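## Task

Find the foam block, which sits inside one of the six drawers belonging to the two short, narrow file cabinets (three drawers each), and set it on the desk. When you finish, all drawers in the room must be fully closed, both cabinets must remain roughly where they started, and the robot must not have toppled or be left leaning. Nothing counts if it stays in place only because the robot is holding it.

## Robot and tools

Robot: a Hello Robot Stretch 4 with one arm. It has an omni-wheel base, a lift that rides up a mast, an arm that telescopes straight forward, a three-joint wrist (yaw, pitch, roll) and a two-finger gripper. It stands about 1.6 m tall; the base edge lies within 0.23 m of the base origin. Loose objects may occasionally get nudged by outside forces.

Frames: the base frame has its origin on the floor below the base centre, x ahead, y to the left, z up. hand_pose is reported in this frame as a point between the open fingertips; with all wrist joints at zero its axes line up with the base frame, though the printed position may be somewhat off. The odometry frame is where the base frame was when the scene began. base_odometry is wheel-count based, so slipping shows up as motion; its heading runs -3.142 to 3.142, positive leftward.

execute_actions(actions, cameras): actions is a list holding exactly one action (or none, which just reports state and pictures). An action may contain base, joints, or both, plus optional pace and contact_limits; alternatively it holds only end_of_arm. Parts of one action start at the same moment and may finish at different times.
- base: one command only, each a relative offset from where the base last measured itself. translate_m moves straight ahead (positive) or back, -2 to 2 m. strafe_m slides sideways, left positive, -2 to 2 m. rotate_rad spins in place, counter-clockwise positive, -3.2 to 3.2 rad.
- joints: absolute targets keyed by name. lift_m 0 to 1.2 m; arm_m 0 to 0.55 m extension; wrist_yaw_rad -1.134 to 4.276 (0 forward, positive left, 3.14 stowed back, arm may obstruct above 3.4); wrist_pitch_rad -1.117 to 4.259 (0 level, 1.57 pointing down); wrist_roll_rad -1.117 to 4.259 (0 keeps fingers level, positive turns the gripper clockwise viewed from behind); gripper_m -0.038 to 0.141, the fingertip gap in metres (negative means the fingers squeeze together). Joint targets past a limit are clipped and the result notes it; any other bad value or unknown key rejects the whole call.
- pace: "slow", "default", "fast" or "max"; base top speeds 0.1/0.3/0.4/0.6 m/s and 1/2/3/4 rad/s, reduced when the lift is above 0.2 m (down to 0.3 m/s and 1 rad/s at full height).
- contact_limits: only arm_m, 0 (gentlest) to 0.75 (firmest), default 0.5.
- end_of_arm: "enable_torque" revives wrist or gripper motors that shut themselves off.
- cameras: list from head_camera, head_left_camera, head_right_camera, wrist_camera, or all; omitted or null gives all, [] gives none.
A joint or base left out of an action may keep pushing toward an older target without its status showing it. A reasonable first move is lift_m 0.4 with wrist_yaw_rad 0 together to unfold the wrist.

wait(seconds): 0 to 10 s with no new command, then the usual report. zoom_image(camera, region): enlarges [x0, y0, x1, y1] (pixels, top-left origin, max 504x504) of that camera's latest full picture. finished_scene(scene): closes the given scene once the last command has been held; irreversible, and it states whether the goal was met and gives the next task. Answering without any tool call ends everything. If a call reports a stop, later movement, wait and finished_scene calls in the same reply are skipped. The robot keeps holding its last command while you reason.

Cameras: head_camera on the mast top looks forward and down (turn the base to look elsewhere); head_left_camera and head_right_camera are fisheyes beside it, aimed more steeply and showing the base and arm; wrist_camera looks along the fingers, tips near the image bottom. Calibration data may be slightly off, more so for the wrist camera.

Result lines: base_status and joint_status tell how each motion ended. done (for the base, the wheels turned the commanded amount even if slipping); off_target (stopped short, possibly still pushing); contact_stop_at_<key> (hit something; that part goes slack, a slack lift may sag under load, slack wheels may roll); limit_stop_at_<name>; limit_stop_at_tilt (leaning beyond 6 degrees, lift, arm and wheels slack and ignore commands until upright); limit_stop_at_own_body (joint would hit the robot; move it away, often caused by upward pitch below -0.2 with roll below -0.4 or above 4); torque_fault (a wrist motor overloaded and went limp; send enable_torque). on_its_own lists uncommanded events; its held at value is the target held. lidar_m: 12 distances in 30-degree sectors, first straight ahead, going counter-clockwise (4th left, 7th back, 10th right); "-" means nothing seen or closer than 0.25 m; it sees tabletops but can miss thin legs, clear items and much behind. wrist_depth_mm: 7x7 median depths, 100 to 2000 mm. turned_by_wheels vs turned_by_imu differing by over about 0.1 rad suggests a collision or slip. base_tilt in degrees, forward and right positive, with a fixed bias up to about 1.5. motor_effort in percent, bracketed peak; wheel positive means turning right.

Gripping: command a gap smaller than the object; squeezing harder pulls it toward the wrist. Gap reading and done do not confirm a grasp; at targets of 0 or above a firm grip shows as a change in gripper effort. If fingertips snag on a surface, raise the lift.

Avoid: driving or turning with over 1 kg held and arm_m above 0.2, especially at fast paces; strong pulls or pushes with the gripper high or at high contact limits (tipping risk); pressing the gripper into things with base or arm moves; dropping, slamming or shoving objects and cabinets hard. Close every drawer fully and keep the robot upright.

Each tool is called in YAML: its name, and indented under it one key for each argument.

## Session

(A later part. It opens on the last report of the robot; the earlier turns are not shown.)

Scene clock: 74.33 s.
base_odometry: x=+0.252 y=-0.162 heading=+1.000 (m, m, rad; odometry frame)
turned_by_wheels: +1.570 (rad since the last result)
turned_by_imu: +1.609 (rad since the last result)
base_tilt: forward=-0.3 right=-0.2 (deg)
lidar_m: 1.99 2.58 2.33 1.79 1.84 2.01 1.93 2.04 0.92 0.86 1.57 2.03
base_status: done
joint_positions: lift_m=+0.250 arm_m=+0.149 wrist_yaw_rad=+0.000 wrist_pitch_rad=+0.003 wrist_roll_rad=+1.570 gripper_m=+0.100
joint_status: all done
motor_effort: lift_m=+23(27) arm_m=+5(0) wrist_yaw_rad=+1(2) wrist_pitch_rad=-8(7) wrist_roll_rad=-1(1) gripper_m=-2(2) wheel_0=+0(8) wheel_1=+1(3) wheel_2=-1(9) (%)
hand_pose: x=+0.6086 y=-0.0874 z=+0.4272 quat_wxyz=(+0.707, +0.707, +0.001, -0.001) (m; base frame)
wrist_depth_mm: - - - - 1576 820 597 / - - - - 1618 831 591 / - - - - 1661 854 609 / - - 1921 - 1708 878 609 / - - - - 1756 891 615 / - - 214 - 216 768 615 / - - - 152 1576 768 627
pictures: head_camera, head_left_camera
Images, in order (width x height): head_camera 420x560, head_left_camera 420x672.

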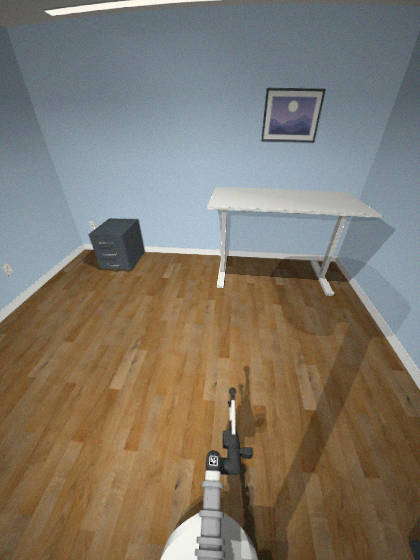

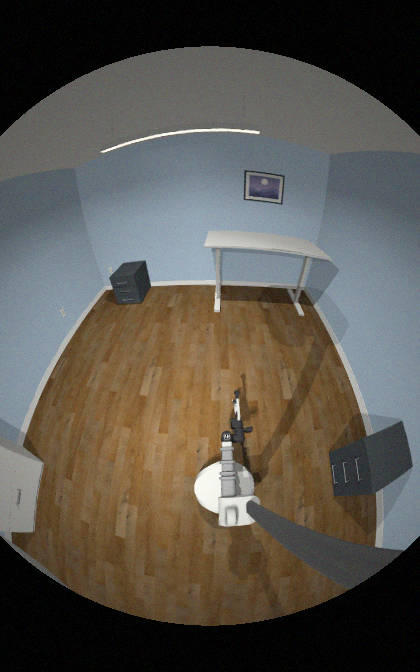

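execute_actions:
  actions:
    - {"base":{"rotate_rad":-0.04}}
  cameras: []

execute_actions:
  actions:
    - {"base":{"strafe_m":1.4},"pace":"fast"}
  cameras: []

execute_actions:
  actions:
    - {"base":{"translate_m":1.2},"pace":"fast"}
  cameras: ["head_camera","wrist_camera"]

Scene clock: 77.20 s.
base_odometry: x=+0.252 y=-0.162 heading=+0.960 (m, m, rad; odometry frame)
turned_by_wheels: -0.040 (rad since the last result)
turned_by_imu: -0.040 (rad since the last result)
base_tilt: forward=-0.3 right=-0.1 (deg)
lidar_m: 1.99 2.58 2.34 1.76 1.83 2.03 1.92 2.00 0.93 0.86 1.53 2.05
base_status: done
joint_positions: lift_m=+0.250 arm_m=+0.149 wrist_yaw_rad=+0.000 wrist_pitch_rad=+0.003 wrist_roll_rad=+1.570 gripper_m=+0.100
joint_status: not commanded
motor_effort: lift_m=+23(23) arm_m=+5(5) wrist_yaw_rad=+1(2) wrist_pitch_rad=-8(7) wrist_roll_rad=+0(0) gripper_m=-1(1) wheel_0=+0(4) wheel_1=+0(4) wheel_2=+0(4) (%)
hand_pose: x=+0.6086 y=-0.0874 z=+0.4272 quat_wxyz=(+0.707, +0.707, +0.001, -0.001) (m; base frame)
wrist_depth_mm: - - - - 1576 820 591 / - - - - 1618 854 591 / - - - - 1708 854 603 / - - - - 1708 878 615 / - - - - 1756 878 621 / - - 214 - 216 768 615 / - - - 152 1576 759 634
pictures: none
No camera images: the call's "cameras" was empty. Leave "cameras" out to get every camera's image.

Scene clock: 81.93 s.
base_odometry: x=-0.894 y=+0.641 heading=+0.960 (m, m, rad; odometry frame)
turned_by_wheels: +0.000 (rad since the last result)
turned_by_imu: -0.005 (rad since the last result)
base_tilt: forward=-0.3 right=-0.1 (deg)
lidar_m: 2.18 1.24 0.89 0.83 0.39 0.52 1.90 2.02 2.75 2.29 2.84 2.34
base_status: done
joint_positions: lift_m=+0.250 arm_m=+0.149 wrist_yaw_rad=+0.000 wrist_pitch_rad=+0.003 wrist_roll_rad=+1.570 gripper_m=+0.100
joint_status: not commanded
motor_effort: lift_m=+22(23) arm_m=+4(4) wrist_yaw_rad=+1(1) wrist_pitch_rad=-8(8) wrist_roll_rad=+0(0) gripper_m=-3(1) wheel_0=+0(14) wheel_1=-2(14) wheel_2=+1(0) (%)
hand_pose: x=+0.6086 y=-0.0874 z=+0.4273 quat_wxyz=(+0.707, +0.707, +0.001, -0.001) (m; base frame)
wrist_depth_mm: - - - - 1576 820 591 / - - - - 1576 842 580 / - - - - 1661 854 603 / - - - 1921 1708 866 609 / - - - 1863 1756 878 621 / - - 213 - 217 768 615 / - - - 152 1537 759 634
pictures: none
No camera images: the call's "cameras" was empty. Leave "cameras" out to get every camera's image.

Scene clock: 86.30 s.
base_odometry: x=-0.206 y=+1.624 heading=+0.959 (m, m, rad; odometry frame)
turned_by_wheels: +0.000 (rad since the last result)
turned_by_imu: -0.001 (rad since the last result)
base_tilt: forward=-0.3 right=-0.1 (deg)
lidar_m: 0.98 1.20 0.89 0.83 0.88 1.23 1.50 3.29 2.56 2.86 1.42 1.64
base_status: done
joint_positions: lift_m=+0.250 arm_m=+0.149 wrist_yaw_rad=+0.000 wrist_pitch_rad=+0.003 wrist_roll_rad=+1.570 gripper_m=+0.100
joint_status: not commanded
motor_effort: lift_m=+22(22) arm_m=+5(5) wrist_yaw_rad=+1(2) wrist_pitch_rad=-8(9) wrist_roll_rad=+0(0) gripper_m=-4(1) wheel_0=-2(7) wheel_1=-2(3) wheel_2=+0(9) (%)
hand_pose: x=+0.6086 y=-0.0874 z=+0.4273 quat_wxyz=(+0.707, +0.707, +0.001, -0.001) (m; base frame)
wrist_depth_mm: 1205 1229 1229 1255 1229 798 591 / 1205 1182 1255 1229 1255 842 597 / 1229 1229 1229 1255 1229 878 603 / 1229 1229 1255 661 661 668 609 / 1205 1229 1229 654 668 668 621 / 1229 1229 215 661 217 661 615 / 1182 1255 1229 152 668 661 621
pictures: head_camera, wrist_camera
camera_calibration (this result's frames):
wrist_camera: T_world_to_cam=[[0.00214679, 0.0207124, -0.999783, 0.434709], [0.0365397, 0.999116, 0.0207771, 0.122104], [0.99933, -0.0365763, 0.00138806, -0.389569], [0, 0, 0, 1]] pos_world=[0.383913, -0.145249, 0.432618]
Images, in order (width x height): head_camera 420x560, wrist_camera 616x392.

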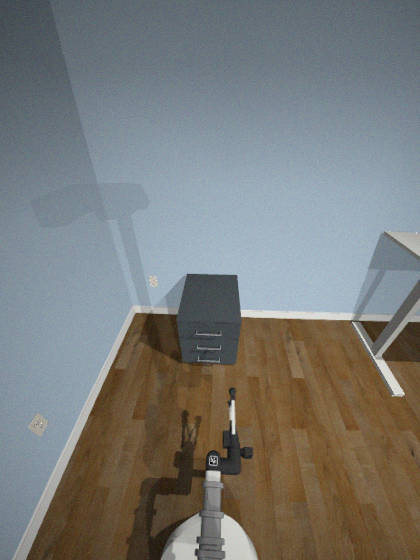

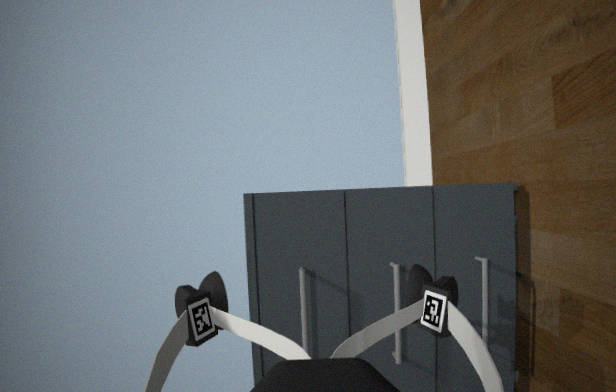

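execute_actions:
  actions:
    - {"base":{"strafe_m":0.13}}
  cameras: []

execute_actions:
  actions:
    - {"base":{"translate_m":0.13},"joints":{"lift_m":0.258,"arm_m":0.37}}
  cameras: ["wrist_camera"]

Scene clock: 89.83 s.
base_odometry: x=-0.312 y=+1.699 heading=+0.960 (m, m, rad; odometry frame)
turned_by_wheels: +0.000 (rad since the last result)
turned_by_imu: +0.001 (rad since the last result)
base_tilt: forward=-0.3 right=-0.1 (deg)
lidar_m: 0.99 1.02 0.74 0.70 0.71 1.03 1.46 3.27 2.70 3.03 1.55 1.66
base_status: done
joint_positions: lift_m=+0.250 arm_m=+0.149 wrist_yaw_rad=+0.000 wrist_pitch_rad=+0.003 wrist_roll_rad=+1.570 gripper_m=+0.100
joint_status: not commanded
motor_effort: lift_m=+23(22) arm_m=+4(5) wrist_yaw_rad=+1(2) wrist_pitch_rad=-9(8) wrist_roll_rad=+0(0) gripper_m=-1(4) wheel_0=+2(8) wheel_1=+0(3) wheel_2=+0(2) (%)
hand_pose: x=+0.6086 y=-0.0874 z=+0.4273 quat_wxyz=(+0.707, +0.707, +0.001, -0.001) (m; base frame)
wrist_depth_mm: 1205 1229 1229 1229 1255 820 591 / 1205 1205 1229 1255 1229 831 585 / 1182 1229 1229 661 661 668 597 / 1255 1182 1229 661 668 668 603 / 1205 1229 1255 661 668 683 621 / 1229 1205 213 668 216 668 609 / 1229 1229 1205 152 1255 768 627
pictures: none
No camera images: the call's "cameras" was empty. Leave "cameras" out to get every camera's image.

Scene clock: 91.60 s.
base_odometry: x=-0.238 y=+1.805 heading=+0.960 (m, m, rad; odometry frame)
turned_by_wheels: +0.000 (rad since the last result)
turned_by_imu: +0.001 (rad since the last result)
base_tilt: forward=-0.3 right=-0.1 (deg)
lidar_m: 0.86 1.02 0.74 0.70 0.73 1.03 1.58 3.42 2.72 2.63 1.49 0.94
base_status: done
joint_positions: lift_m=+0.258 arm_m=+0.369 wrist_yaw_rad=+0.000 wrist_pitch_rad=+0.002 wrist_roll_rad=+1.570 gripper_m=+0.100
joint_status: all done
motor_effort: lift_m=+23(17) arm_m=+5(7) wrist_yaw_rad=+1(2) wrist_pitch_rad=-8(8) wrist_roll_rad=+0(1) gripper_m=+0(2) wheel_0=+0(4) wheel_1=+1(7) wheel_2=+1(8) (%)
hand_pose: x=+0.8286 y=-0.0874 z=+0.4353 quat_wxyz=(+0.707, +0.707, +0.001, -0.001) (m; base frame)
wrist_depth_mm: 854 878 878 591 309 309 310 / 854 866 304 306 307 307 310 / 866 854 304 304 309 309 310 / 854 866 304 307 306 306 312 / 854 866 304 304 307 309 310 / 854 878 213 304 216 307 309 / 878 854 303 151 306 307 309
pictures: wrist_camera
camera_calibration (this result's frames):
wrist_camera: T_world_to_cam=[[0.00228385, 0.020713, -0.999783, 0.442131], [0.0363524, 0.999123, 0.0207823, 0.114002], [0.999336, -0.036392, 0.00152888, -0.609421], [0, 0, 0, 1]] pos_world=[0.603862, -0.145238, 0.440598]
Images, in order (width x height): wrist_camera 616x392.

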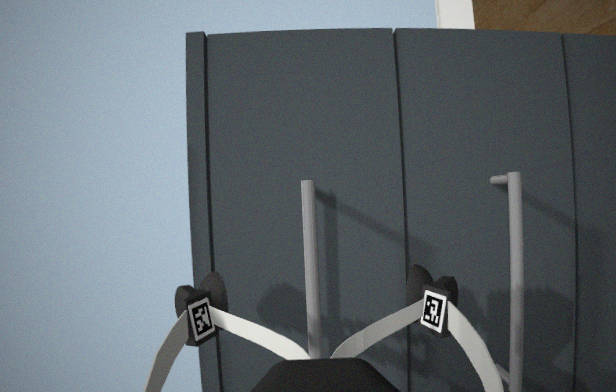

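execute_actions:
  actions:
    - {"joints":{"arm_m":0.428},"contact_limits":{"arm_m":0.2}}
  cameras: []

execute_actions:
  actions:
    - {"joints":{"gripper_m":-0.02}}
  cameras: []

execute_actions:
  actions:
    - {"joints":{"arm_m":0.1}}
  cameras: ["head_camera"]

zoom_image:
  camera: "head_camera"
  region: [170,320,290,440]

Scene clock: 95.47 s.
base_odometry: x=-0.238 y=+1.805 heading=+0.960 (m, m, rad; odometry frame)
turned_by_wheels: +0.000 (rad since the last result)
turned_by_imu: +0.002 (rad since the last result)
base_tilt: forward=-0.3 right=-0.1 (deg)
lidar_m: 0.84 1.03 0.73 0.70 0.74 1.02 1.58 3.40 2.74 2.58 1.47 0.93
base_status: not commanded
joint_positions: lift_m=+0.258 arm_m=+0.427 wrist_yaw_rad=+0.000 wrist_pitch_rad=+0.002 wrist_roll_rad=+1.570 gripper_m=+0.100
joint_status: all done
motor_effort: lift_m=+23(23) arm_m=+5(6) wrist_yaw_rad=+2(1) wrist_pitch_rad=-8(8) wrist_roll_rad=+0(0) gripper_m=+0(0) wheel_0=+1(1) wheel_1=+0(0) wheel_2=+1(1) (%)
contact_limits: arm_m 0.2
hand_pose: x=+0.8865 y=-0.0875 z=+0.4353 quat_wxyz=(+0.707, +0.707, +0.001, -0.001) (m; base frame)
wrist_depth_mm: 798 798 244 247 249 252 - / 809 798 247 247 249 250 250 / 809 798 245 247 249 250 251 / 788 798 247 247 249 250 249 / 809 809 246 247 248 250 249 / 798 809 213 247 216 249 250 / 798 809 245 151 248 249 -
pictures: none
No camera images: the call's "cameras" was empty. Leave "cameras" out to get every camera's image.

Scene clock: 97.40 s.
base_odometry: x=-0.238 y=+1.805 heading=+0.960 (m, m, rad; odometry frame)
turned_by_wheels: +0.000 (rad since the last result)
turned_by_imu: +0.001 (rad since the last result)
base_tilt: forward=-0.3 right=-0.1 (deg)
lidar_m: 0.86 1.04 0.73 0.70 0.71 1.05 1.57 3.42 2.72 2.60 1.50 0.92
base_status: not commanded
joint_positions: lift_m=+0.258 arm_m=+0.427 wrist_yaw_rad=+0.001 wrist_pitch_rad=+0.002 wrist_roll_rad=+1.570 gripper_m=-0.019
joint_status: all done
motor_effort: lift_m=+22(23) arm_m=+3(5) wrist_yaw_rad=-2(5) wrist_pitch_rad=-7(8) wrist_roll_rad=+0(0) gripper_m=-19(16) wheel_0=+0(1) wheel_1=+1(1) wheel_2=+0(1) (%)
hand_pose: x=+0.8869 y=-0.0871 z=+0.4355 quat_wxyz=(+0.707, +0.707, +0.001, +0.000) (m; base frame)
wrist_depth_mm: 788 809 242 243 244 250 - / 798 809 241 244 244 250 251 / 809 820 241 242 243 249 251 / 809 798 241 243 244 250 249 / 809 809 241 241 242 249 249 / 809 809 240 206 186 248 248 / 809 809 239 195 243 247 -
pictures: none
No camera images: the call's "cameras" was empty. Leave "cameras" out to get every camera's image.

Scene clock: 99.50 s.
base_odometry: x=-0.238 y=+1.805 heading=+0.960 (m, m, rad; odometry frame)
turned_by_wheels: +0.000 (rad since the last result)
turned_by_imu: +0.001 (rad since the last result)
base_tilt: forward=-0.3 right=-0.1 (deg)
lidar_m: 0.51 1.01 0.73 0.69 0.74 1.00 1.57 3.42 2.72 2.60 1.49 0.58
base_status: not commanded
joint_positions: lift_m=+0.258 arm_m=+0.101 wrist_yaw_rad=-0.003 wrist_pitch_rad=+0.003 wrist_roll_rad=+1.570 gripper_m=-0.020
joint_status: all done
motor_effort: lift_m=+22(22) arm_m=-5(2) wrist_yaw_rad=+11(11) wrist_pitch_rad=-10(9) wrist_roll_rad=+0(0) gripper_m=-14(19) wheel_0=+0(1) wheel_1=+0(1) wheel_2=+0(2) (%)
hand_pose: x=+0.5599 y=-0.0884 z=+0.4351 quat_wxyz=(+0.707, +0.707, +0.000, -0.002) (m; base frame)
wrist_depth_mm: 1138 1160 243 243 244 831 603 / 1138 1138 241 243 244 778 585 / 1138 1160 241 242 244 585 580 / 1118 1160 241 241 243 585 597 / 1138 1138 239 240 242 585 597 / 1118 1160 239 205 185 580 597 / 1138 1138 238 194 240 574 603
pictures: head_camera
Images, in order (width x height): head_camera 420x560.

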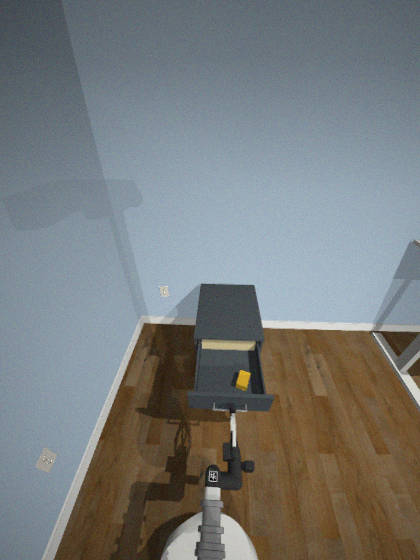

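Region (170, 320, 290, 440) of head_camera's 420x560 image, scaled by 4.200, with more detail than that image has.

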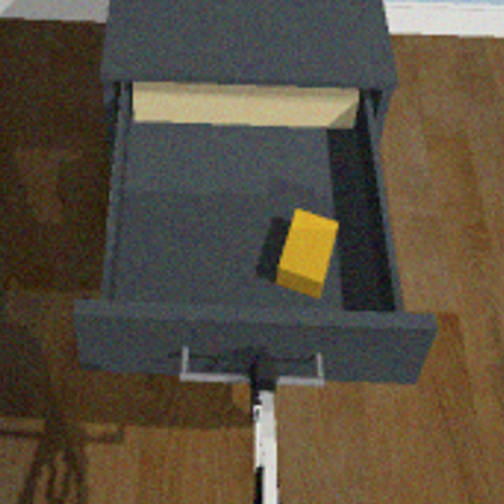

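execute_actions:
  actions:
    - {"joints":{"gripper_m":0.1}}
  cameras: []

execute_actions:
  actions:
    - {"joints":{"arm_m":0.03}}
  cameras: []

execute_actions:
  actions:
    - {"base":{"strafe_m":-0.06},"joints":{"lift_m":0.75,"wrist_roll_rad":0}}
  cameras: []

execute_actions:
  actions:
    - {"joints":{"wrist_pitch_rad":1.57,"arm_m":0.5}}
  cameras: ["wrist_camera","head_camera"]

Scene clock: 104.13 s.
base_odometry: x=-0.238 y=+1.805 heading=+0.960 (m, m, rad; odometry frame)
turned_by_wheels: +0.000 (rad since the last result)
turned_by_imu: +0.002 (rad since the last result)
base_tilt: forward=-0.3 right=-0.1 (deg)
lidar_m: 0.56 1.02 0.75 0.69 0.73 1.03 1.58 3.39 2.71 2.62 1.47 0.60
base_status: not commanded
joint_positions: lift_m=+0.258 arm_m=+0.101 wrist_yaw_rad=+0.000 wrist_pitch_rad=+0.003 wrist_roll_rad=+1.570 gripper_m=+0.100
joint_status: all done
motor_effort: lift_m=+22(22) arm_m=-4(5) wrist_yaw_rad=+2(12) wrist_pitch_rad=-9(11) wrist_roll_rad=-1(1) gripper_m=-2(16) wheel_0=+0(0) wheel_1=+0(0) wheel_2=+0(0) (%)
hand_pose: x=+0.5601 y=-0.0875 z=+0.4352 quat_wxyz=(+0.707, +0.707, +0.001, -0.001) (m; base frame)
wrist_depth_mm: 1118 1138 248 250 251 831 609 / 1118 1138 250 249 251 798 585 / 1138 1138 248 249 251 585 597 / 1138 1160 247 247 249 585 597 / 1160 1138 248 247 250 585 585 / 1138 1118 215 248 216 580 585 / 1138 1138 247 152 248 591 603
pictures: none
No camera images: the call's "cameras" was empty. Leave "cameras" out to get every camera's image.

Scene clock: 105.27 s.
base_odometry: x=-0.238 y=+1.805 heading=+0.960 (m, m, rad; odometry frame)
turned_by_wheels: +0.000 (rad since the last result)
turned_by_imu: +0.000 (rad since the last result)
base_tilt: forward=-0.3 right=-0.1 (deg)
lidar_m: 0.52 1.04 0.77 0.69 0.74 1.04 1.58 3.43 2.69 2.63 1.48 0.60
base_status: not commanded
joint_positions: lift_m=+0.258 arm_m=+0.031 wrist_yaw_rad=+0.000 wrist_pitch_rad=+0.003 wrist_roll_rad=+1.570 gripper_m=+0.100
joint_status: all done
motor_effort: lift_m=+22(22) arm_m=-5(8) wrist_yaw_rad=+1(2) wrist_pitch_rad=-9(10) wrist_roll_rad=+0(0) gripper_m=+0(4) wheel_0=+0(1) wheel_1=+0(0) wheel_2=+0(0) (%)
hand_pose: x=+0.4902 y=-0.0874 z=+0.4353 quat_wxyz=(+0.707, +0.707, +0.001, -0.001) (m; base frame)
wrist_depth_mm: 1182 1205 1182 759 1229 831 603 / 1205 1229 322 319 1182 854 603 / 1229 1205 317 319 319 654 615 / 1182 1182 317 320 320 654 627 / 1182 1229 319 320 320 647 621 / 1255 1229 214 317 216 654 621 / 1229 1182 750 151 322 741 640
pictures: none
No camera images: the call's "cameras" was empty. Leave "cameras" out to get every camera's image.

Scene clock: 108.20 s.
base_odometry: x=-0.189 y=+1.771 heading=+0.960 (m, m, rad; odometry frame)
turned_by_wheels: +0.000 (rad since the last result)
turned_by_imu: +0.001 (rad since the last result)
base_tilt: forward=-0.3 right=-0.1 (deg)
lidar_m: 0.51 0.62 0.82 0.75 0.80 1.08 1.59 3.42 2.65 2.60 1.42 0.59
base_status: done
joint_positions: lift_m=+0.750 arm_m=+0.031 wrist_yaw_rad=+0.000 wrist_pitch_rad=+0.003 wrist_roll_rad=+0.000 gripper_m=+0.100
joint_status: all done
motor_effort: lift_m=+23(26) arm_m=-4(5) wrist_yaw_rad=+1(1) wrist_pitch_rad=-9(8) wrist_roll_rad=-2(6) gripper_m=+0(4) wheel_0=-1(7) wheel_1=+1(6) wheel_2=+0(0) (%)
hand_pose: x=+0.4902 y=-0.0874 z=+0.9272 quat_wxyz=(+1.000, +0.000, +0.001, +0.000) (m; base frame)
wrist_depth_mm: 1205 1205 1229 1205 1229 1205 1182 / 1205 1229 1229 1255 1205 1182 1205 / 1205 1205 1205 1205 1229 1182 1205 / 1255 1229 1229 1205 1182 1205 1182 / 1229 1229 1229 1205 1229 1255 1229 / 1182 1229 214 1229 216 1255 1182 / 1205 1255 1182 147 1229 1229 1229
pictures: none
No camera images: the call's "cameras" was empty. Leave "cameras" out to get every camera's image.

Scene clock: 110.67 s.
base_odometry: x=-0.189 y=+1.771 heading=+0.960 (m, m, rad; odometry frame)
turned_by_wheels: +0.000 (rad since the last result)
turned_by_imu: +0.001 (rad since the last result)
base_tilt: forward=-0.3 right=-0.1 (deg)
lidar_m: 0.53 0.60 0.80 0.76 0.81 1.12 1.58 3.42 2.68 2.61 1.39 0.60
base_status: not commanded
joint_positions: lift_m=+0.750 arm_m=+0.499 wrist_yaw_rad=+0.000 wrist_pitch_rad=+1.570 wrist_roll_rad=+0.000 gripper_m=+0.100
joint_status: all done
motor_effort: lift_m=+23(23) arm_m=+5(3) wrist_yaw_rad=+1(1) wrist_pitch_rad=+0(8) wrist_roll_rad=+0(1) gripper_m=+2(1) wheel_0=-1(1) wheel_1=+1(1) wheel_2=+0(0) (%)
hand_pose: x=+0.6704 y=-0.0874 z=+0.6395 quat_wxyz=(+0.707, +0.000, +0.707, +0.000) (m; base frame)
wrist_depth_mm: 424 455 488 492 492 866 854 / 866 496 496 496 496 891 854 / 878 492 492 500 492 866 866 / 854 500 496 449 492 866 866 / 878 496 496 500 496 866 878 / 878 430 213 430 216 866 866 / 878 878 854 148 878 891 878
pictures: head_camera, wrist_camera
camera_calibration (this result's frames):
wrist_camera: T_world_to_cam=[[-0.0215535, -0.999757, -0.0047269, -0.0629321], [-0.999063, 0.0217156, -0.0374442, 0.761439], [0.0375377, 0.00391541, -0.999288, 0.83666], [0, 0, 0, 1]] pos_world=[0.727963, -0.0827278, 0.864277]
Images, in order (width x height): head_camera 420x560, wrist_camera 616x392.

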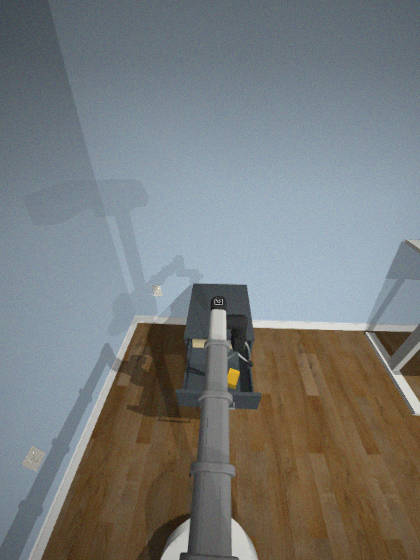

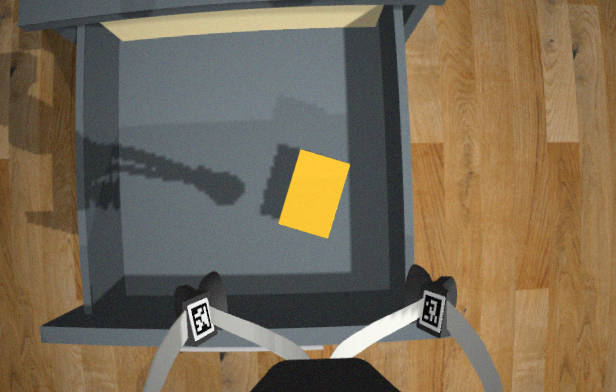

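execute_actions:
  actions:
    - {"base":{"translate_m":0.025},"joints":{"arm_m":0.55,"wrist_roll_rad":0.3,"lift_m":0.6}}
  cameras: ["wrist_camera"]

execute_actions:
  actions:
    - {"joints":{"lift_m":0.515}}
  cameras: ["wrist_camera"]

execute_actions:
  actions:
    - {"joints":{"gripper_m":0.035}}
  cameras: []

execute_actions:
  actions:
    - {"joints":{"lift_m":0.7}}
  cameras: ["wrist_camera"]

Scene clock: 115.63 s.
base_odometry: x=-0.174 y=+1.791 heading=+0.960 (m, m, rad; odometry frame)
turned_by_wheels: +0.000 (rad since the last result)
turned_by_imu: +0.002 (rad since the last result)
base_tilt: forward=-0.3 right=-0.1 (deg)
lidar_m: 0.50 0.58 0.81 0.77 0.81 1.12 1.62 3.45 2.70 2.60 1.40 0.58
base_status: done
joint_positions: lift_m=+0.600 arm_m=+0.546 wrist_yaw_rad=+0.000 wrist_pitch_rad=+1.570 wrist_roll_rad=+0.300 gripper_m=+0.100
joint_status: all done
joint sent to its limit — the command would take arm_m past its upper limit, so that joint was sent only as far as its limit.
motor_effort: lift_m=+17(22) arm_m=+5(4) wrist_yaw_rad=+1(1) wrist_pitch_rad=-1(0) wrist_roll_rad=+1(4) gripper_m=-3(3) wheel_0=-1(4) wheel_1=+0(3) wheel_2=+1(7) (%)
hand_pose: x=+0.7175 y=-0.0874 z=+0.4900 quat_wxyz=(+0.699, +0.106, +0.699, -0.106) (m; base frame)
wrist_depth_mm: 192 192 300 342 715 707 715 / 276 332 342 342 338 715 715 / 342 343 342 342 332 715 723 / 343 340 340 340 343 723 715 / 342 342 343 297 342 723 715 / 343 340 214 298 216 289 723 / 334 342 343 148 345 325 723
pictures: wrist_camera
camera_calibration (this result's frames):
wrist_camera: T_world_to_cam=[[-0.315758, -0.948827, -0.00494866, 0.153042], [-0.948125, 0.315719, -0.0371483, 0.791977], [0.0368097, -0.00703792, -0.999298, 0.685026], [0, 0, 0, 1]] pos_world=[0.774003, -0.10001, 0.714723]
Images, in order (width x height): wrist_camera 616x392.

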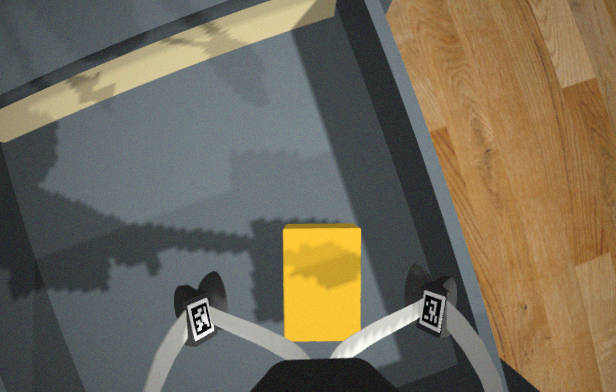

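Scene clock: 116.97 s.
base_odometry: x=-0.174 y=+1.791 heading=+0.960 (m, m, rad; odometry frame)
turned_by_wheels: +0.000 (rad since the last result)
turned_by_imu: +0.001 (rad since the last result)
base_tilt: forward=-0.3 right=-0.1 (deg)
lidar_m: 0.52 0.55 0.79 0.75 0.83 1.10 1.63 3.43 2.67 2.57 1.41 0.57
base_status: not commanded
joint_positions: lift_m=+0.515 arm_m=+0.546 wrist_yaw_rad=+0.000 wrist_pitch_rad=+1.570 wrist_roll_rad=+0.300 gripper_m=+0.100
joint_status: all done
motor_effort: lift_m=+17(13) arm_m=+5(5) wrist_yaw_rad=+1(1) wrist_pitch_rad=-1(1) wrist_roll_rad=+1(1) gripper_m=+0(0) wheel_0=+0(1) wheel_1=+0(0) wheel_2=+1(1) (%)
hand_pose: x=+0.7175 y=-0.0874 z=+0.4049 quat_wxyz=(+0.699, +0.106, +0.699, -0.106) (m; base frame)
wrist_depth_mm: 224 253 255 255 223 634 634 / 256 256 257 256 255 627 621 / 257 255 256 256 256 197 627 / 255 255 256 255 257 198 634 / 256 258 257 211 256 206 634 / 255 256 213 213 212 202 640 / 256 256 257 148 257 217 177
pictures: wrist_camera
camera_calibration (this result's frames):
wrist_camera: T_world_to_cam=[[-0.315759, -0.948827, -0.0049487, 0.152623], [-0.948125, 0.315719, -0.0371484, 0.788821], [0.0368098, -0.00703794, -0.999298, 0.600068], [0, 0, 0, 1]] pos_world=[0.774005, -0.10001, 0.629705]
Images, in order (width x height): wrist_camera 616x392.

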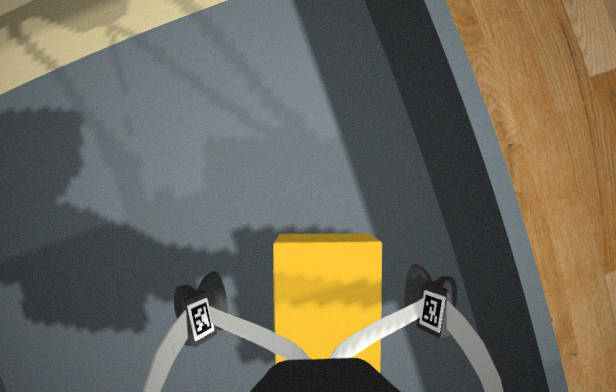

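Scene clock: 118.43 s.
base_odometry: x=-0.174 y=+1.791 heading=+0.960 (m, m, rad; odometry frame)
turned_by_wheels: +0.000 (rad since the last result)
turned_by_imu: +0.001 (rad since the last result)
base_tilt: forward=-0.3 right=-0.1 (deg)
lidar_m: 0.53 0.56 0.79 0.76 0.81 1.12 1.61 3.43 2.63 2.56 1.41 0.56
base_status: not commanded
joint_positions: lift_m=+0.515 arm_m=+0.546 wrist_yaw_rad=+0.000 wrist_pitch_rad=+1.570 wrist_roll_rad=+0.300 gripper_m=+0.035
joint_status: all done
motor_effort: lift_m=+18(18) arm_m=+5(5) wrist_yaw_rad=+1(1) wrist_pitch_rad=+0(2) wrist_roll_rad=+1(1) gripper_m=-12(10) wheel_0=-1(0) wheel_1=+0(0) wheel_2=+1(1) (%)
hand_pose: x=+0.7175 y=-0.0874 z=+0.4049 quat_wxyz=(+0.699, +0.106, +0.699, -0.106) (m; base frame)
wrist_depth_mm: 224 252 256 255 222 627 634 / 256 256 255 256 256 627 627 / 255 254 256 258 256 196 640 / 255 257 256 256 256 198 634 / 256 257 256 203 255 205 634 / 256 257 205 204 202 216 634 / 256 257 257 204 257 193 178
pictures: none
No camera images: the call's "cameras" was empty. Leave "cameras" out to get every camera's image.

Scene clock: 120.30 s.
base_odometry: x=-0.174 y=+1.791 heading=+0.960 (m, m, rad; odometry frame)
turned_by_wheels: +0.000 (rad since the last result)
turned_by_imu: +0.001 (rad since the last result)
base_tilt: forward=-0.3 right=-0.1 (deg)
lidar_m: 0.50 0.56 0.80 0.77 0.79 1.12 1.61 3.44 2.70 2.57 1.40 0.55
base_status: not commanded
joint_positions: lift_m=+0.700 arm_m=+0.546 wrist_yaw_rad=+0.000 wrist_pitch_rad=+1.570 wrist_roll_rad=+0.300 gripper_m=+0.035
joint_status: all done
motor_effort: lift_m=+23(24) arm_m=+5(5) wrist_yaw_rad=+1(1) wrist_pitch_rad=-1(1) wrist_roll_rad=+1(0) gripper_m=-13(15) wheel_0=+0(0) wheel_1=+0(0) wheel_2=+1(1) (%)
hand_pose: x=+0.7175 y=-0.0874 z=+0.5895 quat_wxyz=(+0.699, +0.106, +0.699, -0.106) (m; base frame)
wrist_depth_mm: 290 293 291 293 820 809 820 / 291 293 415 442 820 820 820 / 293 442 439 439 820 831 820 / 404 445 442 439 445 820 820 / 389 445 442 204 427 820 809 / 394 442 205 204 202 820 831 / 831 397 449 204 379 319 842
pictures: wrist_camera
camera_calibration (this result's frames):
wrist_camera: T_world_to_cam=[[-0.315761, -0.948826, -0.0049487, 0.153538], [-0.948125, 0.315721, -0.0371484, 0.795679], [0.0368098, -0.00703801, -0.999298, 0.784485], [0, 0, 0, 1]] pos_world=[0.774007, -0.10001, 0.814252]
Images, in order (width x height): wrist_camera 616x392.

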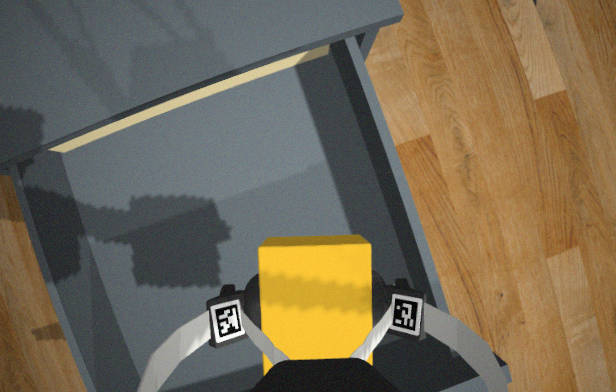

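execute_actions:
  actions:
    - {"base":{"strafe_m":-1.8},"joints":{"lift_m":1.1},"pace":"fast"}
  cameras: []

execute_actions:
  actions:
    - {"base":{"translate_m":0.12}}
  cameras: ["wrist_camera","head_camera"]

Scene clock: 127.83 s.
base_odometry: x=+1.300 y=+0.758 heading=+0.960 (m, m, rad; odometry frame)
turned_by_wheels: +0.000 (rad since the last result)
turned_by_imu: +0.010 (rad since the last result)
base_tilt: forward=-0.3 right=-0.1 (deg)
lidar_m: 0.62 0.65 1.70 2.58 2.62 3.01 3.38 1.32 1.17 1.12 0.87 0.66
base_status: done
joint_positions: lift_m=+1.100 arm_m=+0.546 wrist_yaw_rad=+0.000 wrist_pitch_rad=+1.570 wrist_roll_rad=+0.300 gripper_m=+0.035
joint_status: all done
motor_effort: lift_m=+22(25) arm_m=+5(5) wrist_yaw_rad=+1(2) wrist_pitch_rad=-1(1) wrist_roll_rad=+0(1) gripper_m=-16(16) wheel_0=-1(11) wheel_1=+0(11) wheel_2=+0(0) (%)
hand_pose: x=+0.7176 y=-0.0874 z=+0.9896 quat_wxyz=(+0.699, +0.106, +0.699, -0.106) (m; base frame)
wrist_depth_mm: 262 262 260 262 262 264 - / 263 263 263 262 262 263 262 / 263 264 264 263 263 264 263 / 262 263 264 263 263 263 264 / 263 264 263 204 264 264 263 / 263 265 206 203 203 264 1255 / 263 264 263 204 265 1229 1205
pictures: none
No camera images: the call's "cameras" was empty. Leave "cameras" out to get every camera's image.

Scene clock: 129.50 s.
base_odometry: x=+1.369 y=+0.857 heading=+0.960 (m, m, rad; odometry frame)
turned_by_wheels: +0.000 (rad since the last result)
turned_by_imu: +0.000 (rad since the last result)
base_tilt: forward=-0.3 right=-0.1 (deg)
lidar_m: 0.50 0.55 0.74 1.74 2.70 2.99 3.49 1.41 1.18 1.15 0.72 0.54
base_status: done
joint_positions: lift_m=+1.100 arm_m=+0.546 wrist_yaw_rad=+0.000 wrist_pitch_rad=+1.570 wrist_roll_rad=+0.300 gripper_m=+0.035
joint_status: not commanded
motor_effort: lift_m=+22(22) arm_m=+4(5) wrist_yaw_rad=+1(1) wrist_pitch_rad=-1(1) wrist_roll_rad=+1(1) gripper_m=-12(12) wheel_0=+2(6) wheel_1=+1(7) wheel_2=+0(9) (%)
hand_pose: x=+0.7176 y=-0.0874 z=+0.9896 quat_wxyz=(+0.699, +0.106, +0.699, -0.106) (m; base frame)
wrist_depth_mm: 260 260 263 262 262 263 - / 259 260 262 263 263 263 262 / 263 264 262 263 262 263 264 / 263 262 263 263 263 263 263 / 262 264 263 204 263 264 264 / 263 263 206 204 202 263 265 / 264 264 264 204 264 265 -
pictures: head_camera, wrist_camera
camera_calibration (this result's frames):
wrist_camera: T_world_to_cam=[[-0.315764, -0.948825, -0.0049542, 0.155542], [-0.948123, 0.315725, -0.0371649, 0.810604], [0.0368271, -0.00703814, -0.999297, 1.18426], [0, 0, 0, 1]] pos_world=[0.774054, -0.10001, 1.21432]
Images, in order (width x height): head_camera 420x560, wrist_camera 616x392.

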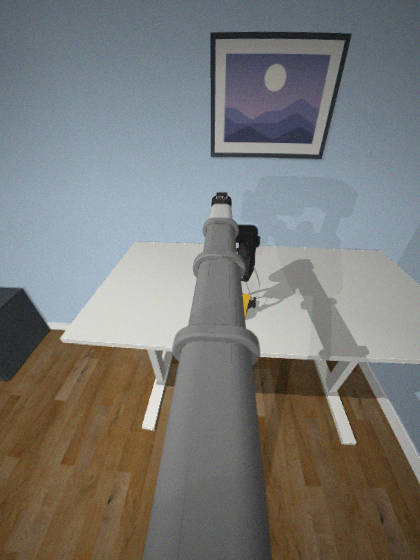

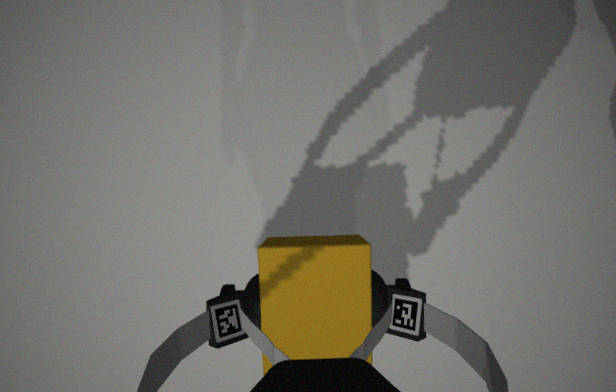

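execute_actions:
  actions:
    - {"joints":{"lift_m":1.093,"gripper_m":0.1}}
  cameras: []

execute_actions:
  actions:
    - {"joints":{"lift_m":1.18}}
  cameras: []

execute_actions:
  actions:
    - {"base":{"translate_m":-0.145},"joints":{"arm_m":0.0}}
  cameras: []

execute_actions:
  actions:
    - {"base":{"strafe_m":1.86},"joints":{"lift_m":0.258,"wrist_pitch_rad":0,"wrist_roll_rad":1.57},"pace":"fast"}
  cameras: ["wrist_camera","head_camera"]

execute_actions:
  actions:
    - {"joints":{"arm_m":0.45},"contact_limits":{"arm_m":0.25}}
  cameras: ["wrist_camera"]

Scene clock: 134.97 s.
base_odometry: x=+1.369 y=+0.857 heading=+0.960 (m, m, rad; odometry frame)
turned_by_wheels: +0.000 (rad since the last result)
turned_by_imu: +0.002 (rad since the last result)
base_tilt: forward=-0.3 right=-0.1 (deg)
lidar_m: 0.48 0.54 0.78 1.70 2.71 2.99 3.49 1.44 1.17 1.13 0.72 0.53
base_status: not commanded
joint_positions: lift_m=+1.093 arm_m=+0.546 wrist_yaw_rad=+0.000 wrist_pitch_rad=+1.570 wrist_roll_rad=+0.300 gripper_m=+0.100
joint_status: all done
motor_effort: lift_m=+17(19) arm_m=+5(4) wrist_yaw_rad=+1(1) wrist_pitch_rad=-1(1) wrist_roll_rad=+1(1) gripper_m=+1(14) wheel_0=+1(2) wheel_1=+1(1) wheel_2=+0(0) (%)
hand_pose: x=+0.7176 y=-0.0874 z=+0.9830 quat_wxyz=(+0.699, +0.106, +0.699, -0.106) (m; base frame)
wrist_depth_mm: 255 255 255 256 255 256 - / 256 255 256 256 256 257 256 / 255 255 256 254 257 256 256 / 256 257 256 256 257 256 257 / 256 255 256 212 256 257 257 / 256 257 213 212 213 257 259 / 258 257 256 148 256 256 -
pictures: none
No camera images: the call's "cameras" was empty. Leave "cameras" out to get every camera's image.

Scene clock: 136.33 s.
base_odometry: x=+1.369 y=+0.857 heading=+0.960 (m, m, rad; odometry frame)
turned_by_wheels: +0.000 (rad since the last result)
turned_by_imu: +0.001 (rad since the last result)
base_tilt: forward=-0.3 right=-0.1 (deg)
lidar_m: 0.48 0.53 0.77 1.73 2.66 3.00 3.53 1.45 1.18 1.13 0.71 0.51
base_status: not commanded
joint_positions: lift_m=+1.180 arm_m=+0.546 wrist_yaw_rad=+0.000 wrist_pitch_rad=+1.570 wrist_roll_rad=+0.300 gripper_m=+0.100
joint_status: all done
motor_effort: lift_m=+23(22) arm_m=+5(5) wrist_yaw_rad=+1(1) wrist_pitch_rad=+0(1) wrist_roll_rad=+1(1) gripper_m=+1(1) wheel_0=+2(1) wheel_1=+1(1) wheel_2=+0(0) (%)
hand_pose: x=+0.7176 y=-0.0874 z=+1.0695 quat_wxyz=(+0.699, +0.106, +0.699, -0.106) (m; base frame)
wrist_depth_mm: 342 342 340 345 342 343 343 / 342 345 343 345 342 343 343 / 340 343 342 342 345 345 345 / 343 342 343 342 342 343 343 / 345 345 343 298 343 343 342 / 343 343 214 297 216 345 343 / 343 343 343 148 345 345 343
pictures: none
No camera images: the call's "cameras" was empty. Leave "cameras" out to get every camera's image.

Scene clock: 139.00 s.
base_odometry: x=+1.286 y=+0.738 heading=+0.960 (m, m, rad; odometry frame)
turned_by_wheels: +0.000 (rad since the last result)
turned_by_imu: +0.001 (rad since the last result)
base_tilt: forward=-0.3 right=-0.1 (deg)
lidar_m: 0.65 0.68 1.71 2.58 2.63 2.99 3.35 1.29 1.20 1.15 0.93 0.68
base_status: done
joint_positions: lift_m=+1.180 arm_m=+0.001 wrist_yaw_rad=+0.000 wrist_pitch_rad=+1.570 wrist_roll_rad=+0.300 gripper_m=+0.100
joint_status: all done
motor_effort: lift_m=+23(23) arm_m=-4(10) wrist_yaw_rad=+1(1) wrist_pitch_rad=-1(2) wrist_roll_rad=+0(1) gripper_m=+2(2) wheel_0=-2(4) wheel_1=-1(6) wheel_2=-1(13) (%)
hand_pose: x=+0.1719 y=-0.0874 z=+1.0695 quat_wxyz=(+0.699, +0.106, +0.699, -0.106) (m; base frame)
wrist_depth_mm: 1308 1336 1336 1336 1308 1308 1308 / 1308 1308 1308 1281 1281 1308 1281 / 1366 1308 1308 1308 1308 1308 1281 / 1308 1281 1308 1336 1308 1308 1281 / 1308 1308 1308 1098 1308 1336 1336 / 1281 1281 214 1118 217 1281 1308 / 1336 1366 1308 148 1281 1308 1308
pictures: none
No camera images: the call's "cameras" was empty. Leave "cameras" out to get every camera's image.

Scene clock: 146.40 s.
base_odometry: x=-0.238 y=+1.805 heading=+0.960 (m, m, rad; odometry frame)
turned_by_wheels: +0.000 (rad since the last result)
turned_by_imu: -0.005 (rad since the last result)
base_tilt: forward=-0.3 right=-0.1 (deg)
lidar_m: 0.53 1.00 0.73 0.70 0.75 1.02 1.59 3.39 2.72 2.60 1.48 0.62
base_status: done
joint_positions: lift_m=+0.258 arm_m=+0.001 wrist_yaw_rad=+0.000 wrist_pitch_rad=+0.003 wrist_roll_rad=+1.570 gripper_m=+0.100
joint_status: all done
motor_effort: lift_m=+19(21) arm_m=-4(5) wrist_yaw_rad=+1(2) wrist_pitch_rad=-11(14) wrist_roll_rad=+0(6) gripper_m=+0(2) wheel_0=+2(8) wheel_1=+0(8) wheel_2=+1(1) (%)
hand_pose: x=+0.4602 y=-0.0874 z=+0.4355 quat_wxyz=(+0.707, +0.707, +0.001, -0.001) (m; base frame)
wrist_depth_mm: 1205 1229 1255 1281 1229 842 603 / 1229 1229 1281 351 1205 854 603 / 1229 1255 1255 351 683 691 621 / 1229 1281 1255 349 647 676 627 / 1205 1281 1255 347 647 691 627 / 1281 1229 213 347 216 691 627 / 1182 1255 1255 151 353 788 640
pictures: head_camera, wrist_camera
camera_calibration (this result's frames):
wrist_camera: T_world_to_cam=[[0.00175269, 0.0205395, -0.999788, 0.443405], [0.0364238, 0.999124, 0.0205897, 0.127457], [0.999335, -0.0364521, 0.00100302, -0.241068], [0, 0, 0, 1]] pos_world=[0.235488, -0.145241, 0.440928]
Images, in order (width x height): head_camera 420x560, wrist_camera 616x392.

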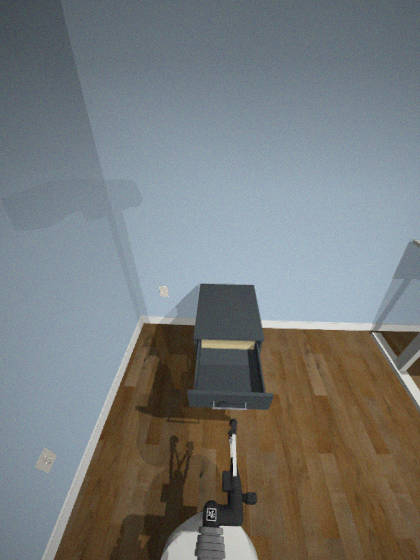

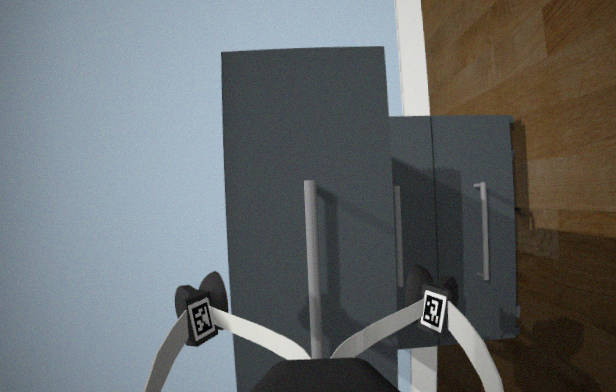

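Scene clock: 148.73 s.
base_odometry: x=-0.238 y=+1.805 heading=+0.960 (m, m, rad; odometry frame)
turned_by_wheels: +0.000 (rad since the last result)
turned_by_imu: +0.001 (rad since the last result)
base_tilt: forward=-0.3 right=-0.1 (deg)
lidar_m: 0.88 1.01 0.75 0.69 0.75 1.04 1.58 3.38 2.75 2.62 1.47 0.96
base_status: not commanded
joint_positions: lift_m=+0.258 arm_m=+0.440 wrist_yaw_rad=+0.000 wrist_pitch_rad=+0.002 wrist_roll_rad=+1.570 gripper_m=+0.100
joint_status: arm_m contact_stop (moved +0.439 of +0.449)
on_its_own: arm_m is slack since a contact_stop (your +0.450 is given up)
motor_effort: lift_m=+19(19) arm_m=+0(18) wrist_yaw_rad=+2(24) wrist_pitch_rad=-7(10) wrist_roll_rad=+0(0) gripper_m=+2(1) wheel_0=+1(4) wheel_1=+2(4) wheel_2=+1(8) (%)
contact_limits: arm_m 0.25
hand_pose: x=+0.8995 y=-0.0875 z=+0.4358 quat_wxyz=(+0.707, +0.707, +0.001, -0.001) (m; base frame)
wrist_depth_mm: 788 798 251 252 254 254 - / 788 788 251 252 253 255 256 / 788 798 249 252 253 254 254 / 798 788 250 253 253 254 255 / 788 798 250 251 253 254 254 / 788 798 214 250 216 254 255 / 788 798 249 152 252 252 -
pictures: wrist_camera
camera_calibration (this result's frames):
wrist_camera: T_world_to_cam=[[0.00263433, 0.020645, -0.999783, 0.442102], [0.0368306, 0.999107, 0.020728, 0.111145], [0.999318, -0.0368773, 0.00187161, -0.680498], [0, 0, 0, 1]] pos_world=[0.674776, -0.145268, 0.440976]
Images, in order (width x height): wrist_camera 616x392.

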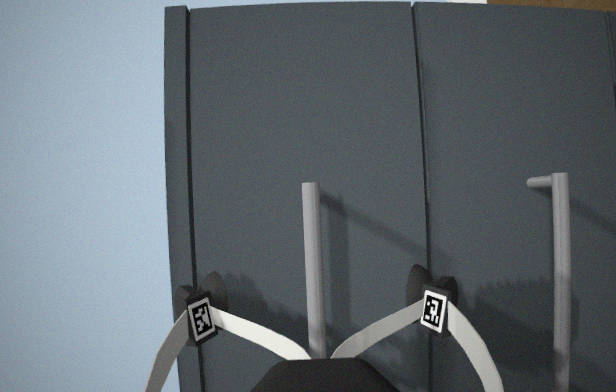

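finished_scene:
  scene: 1

The scene is finished: the task was done.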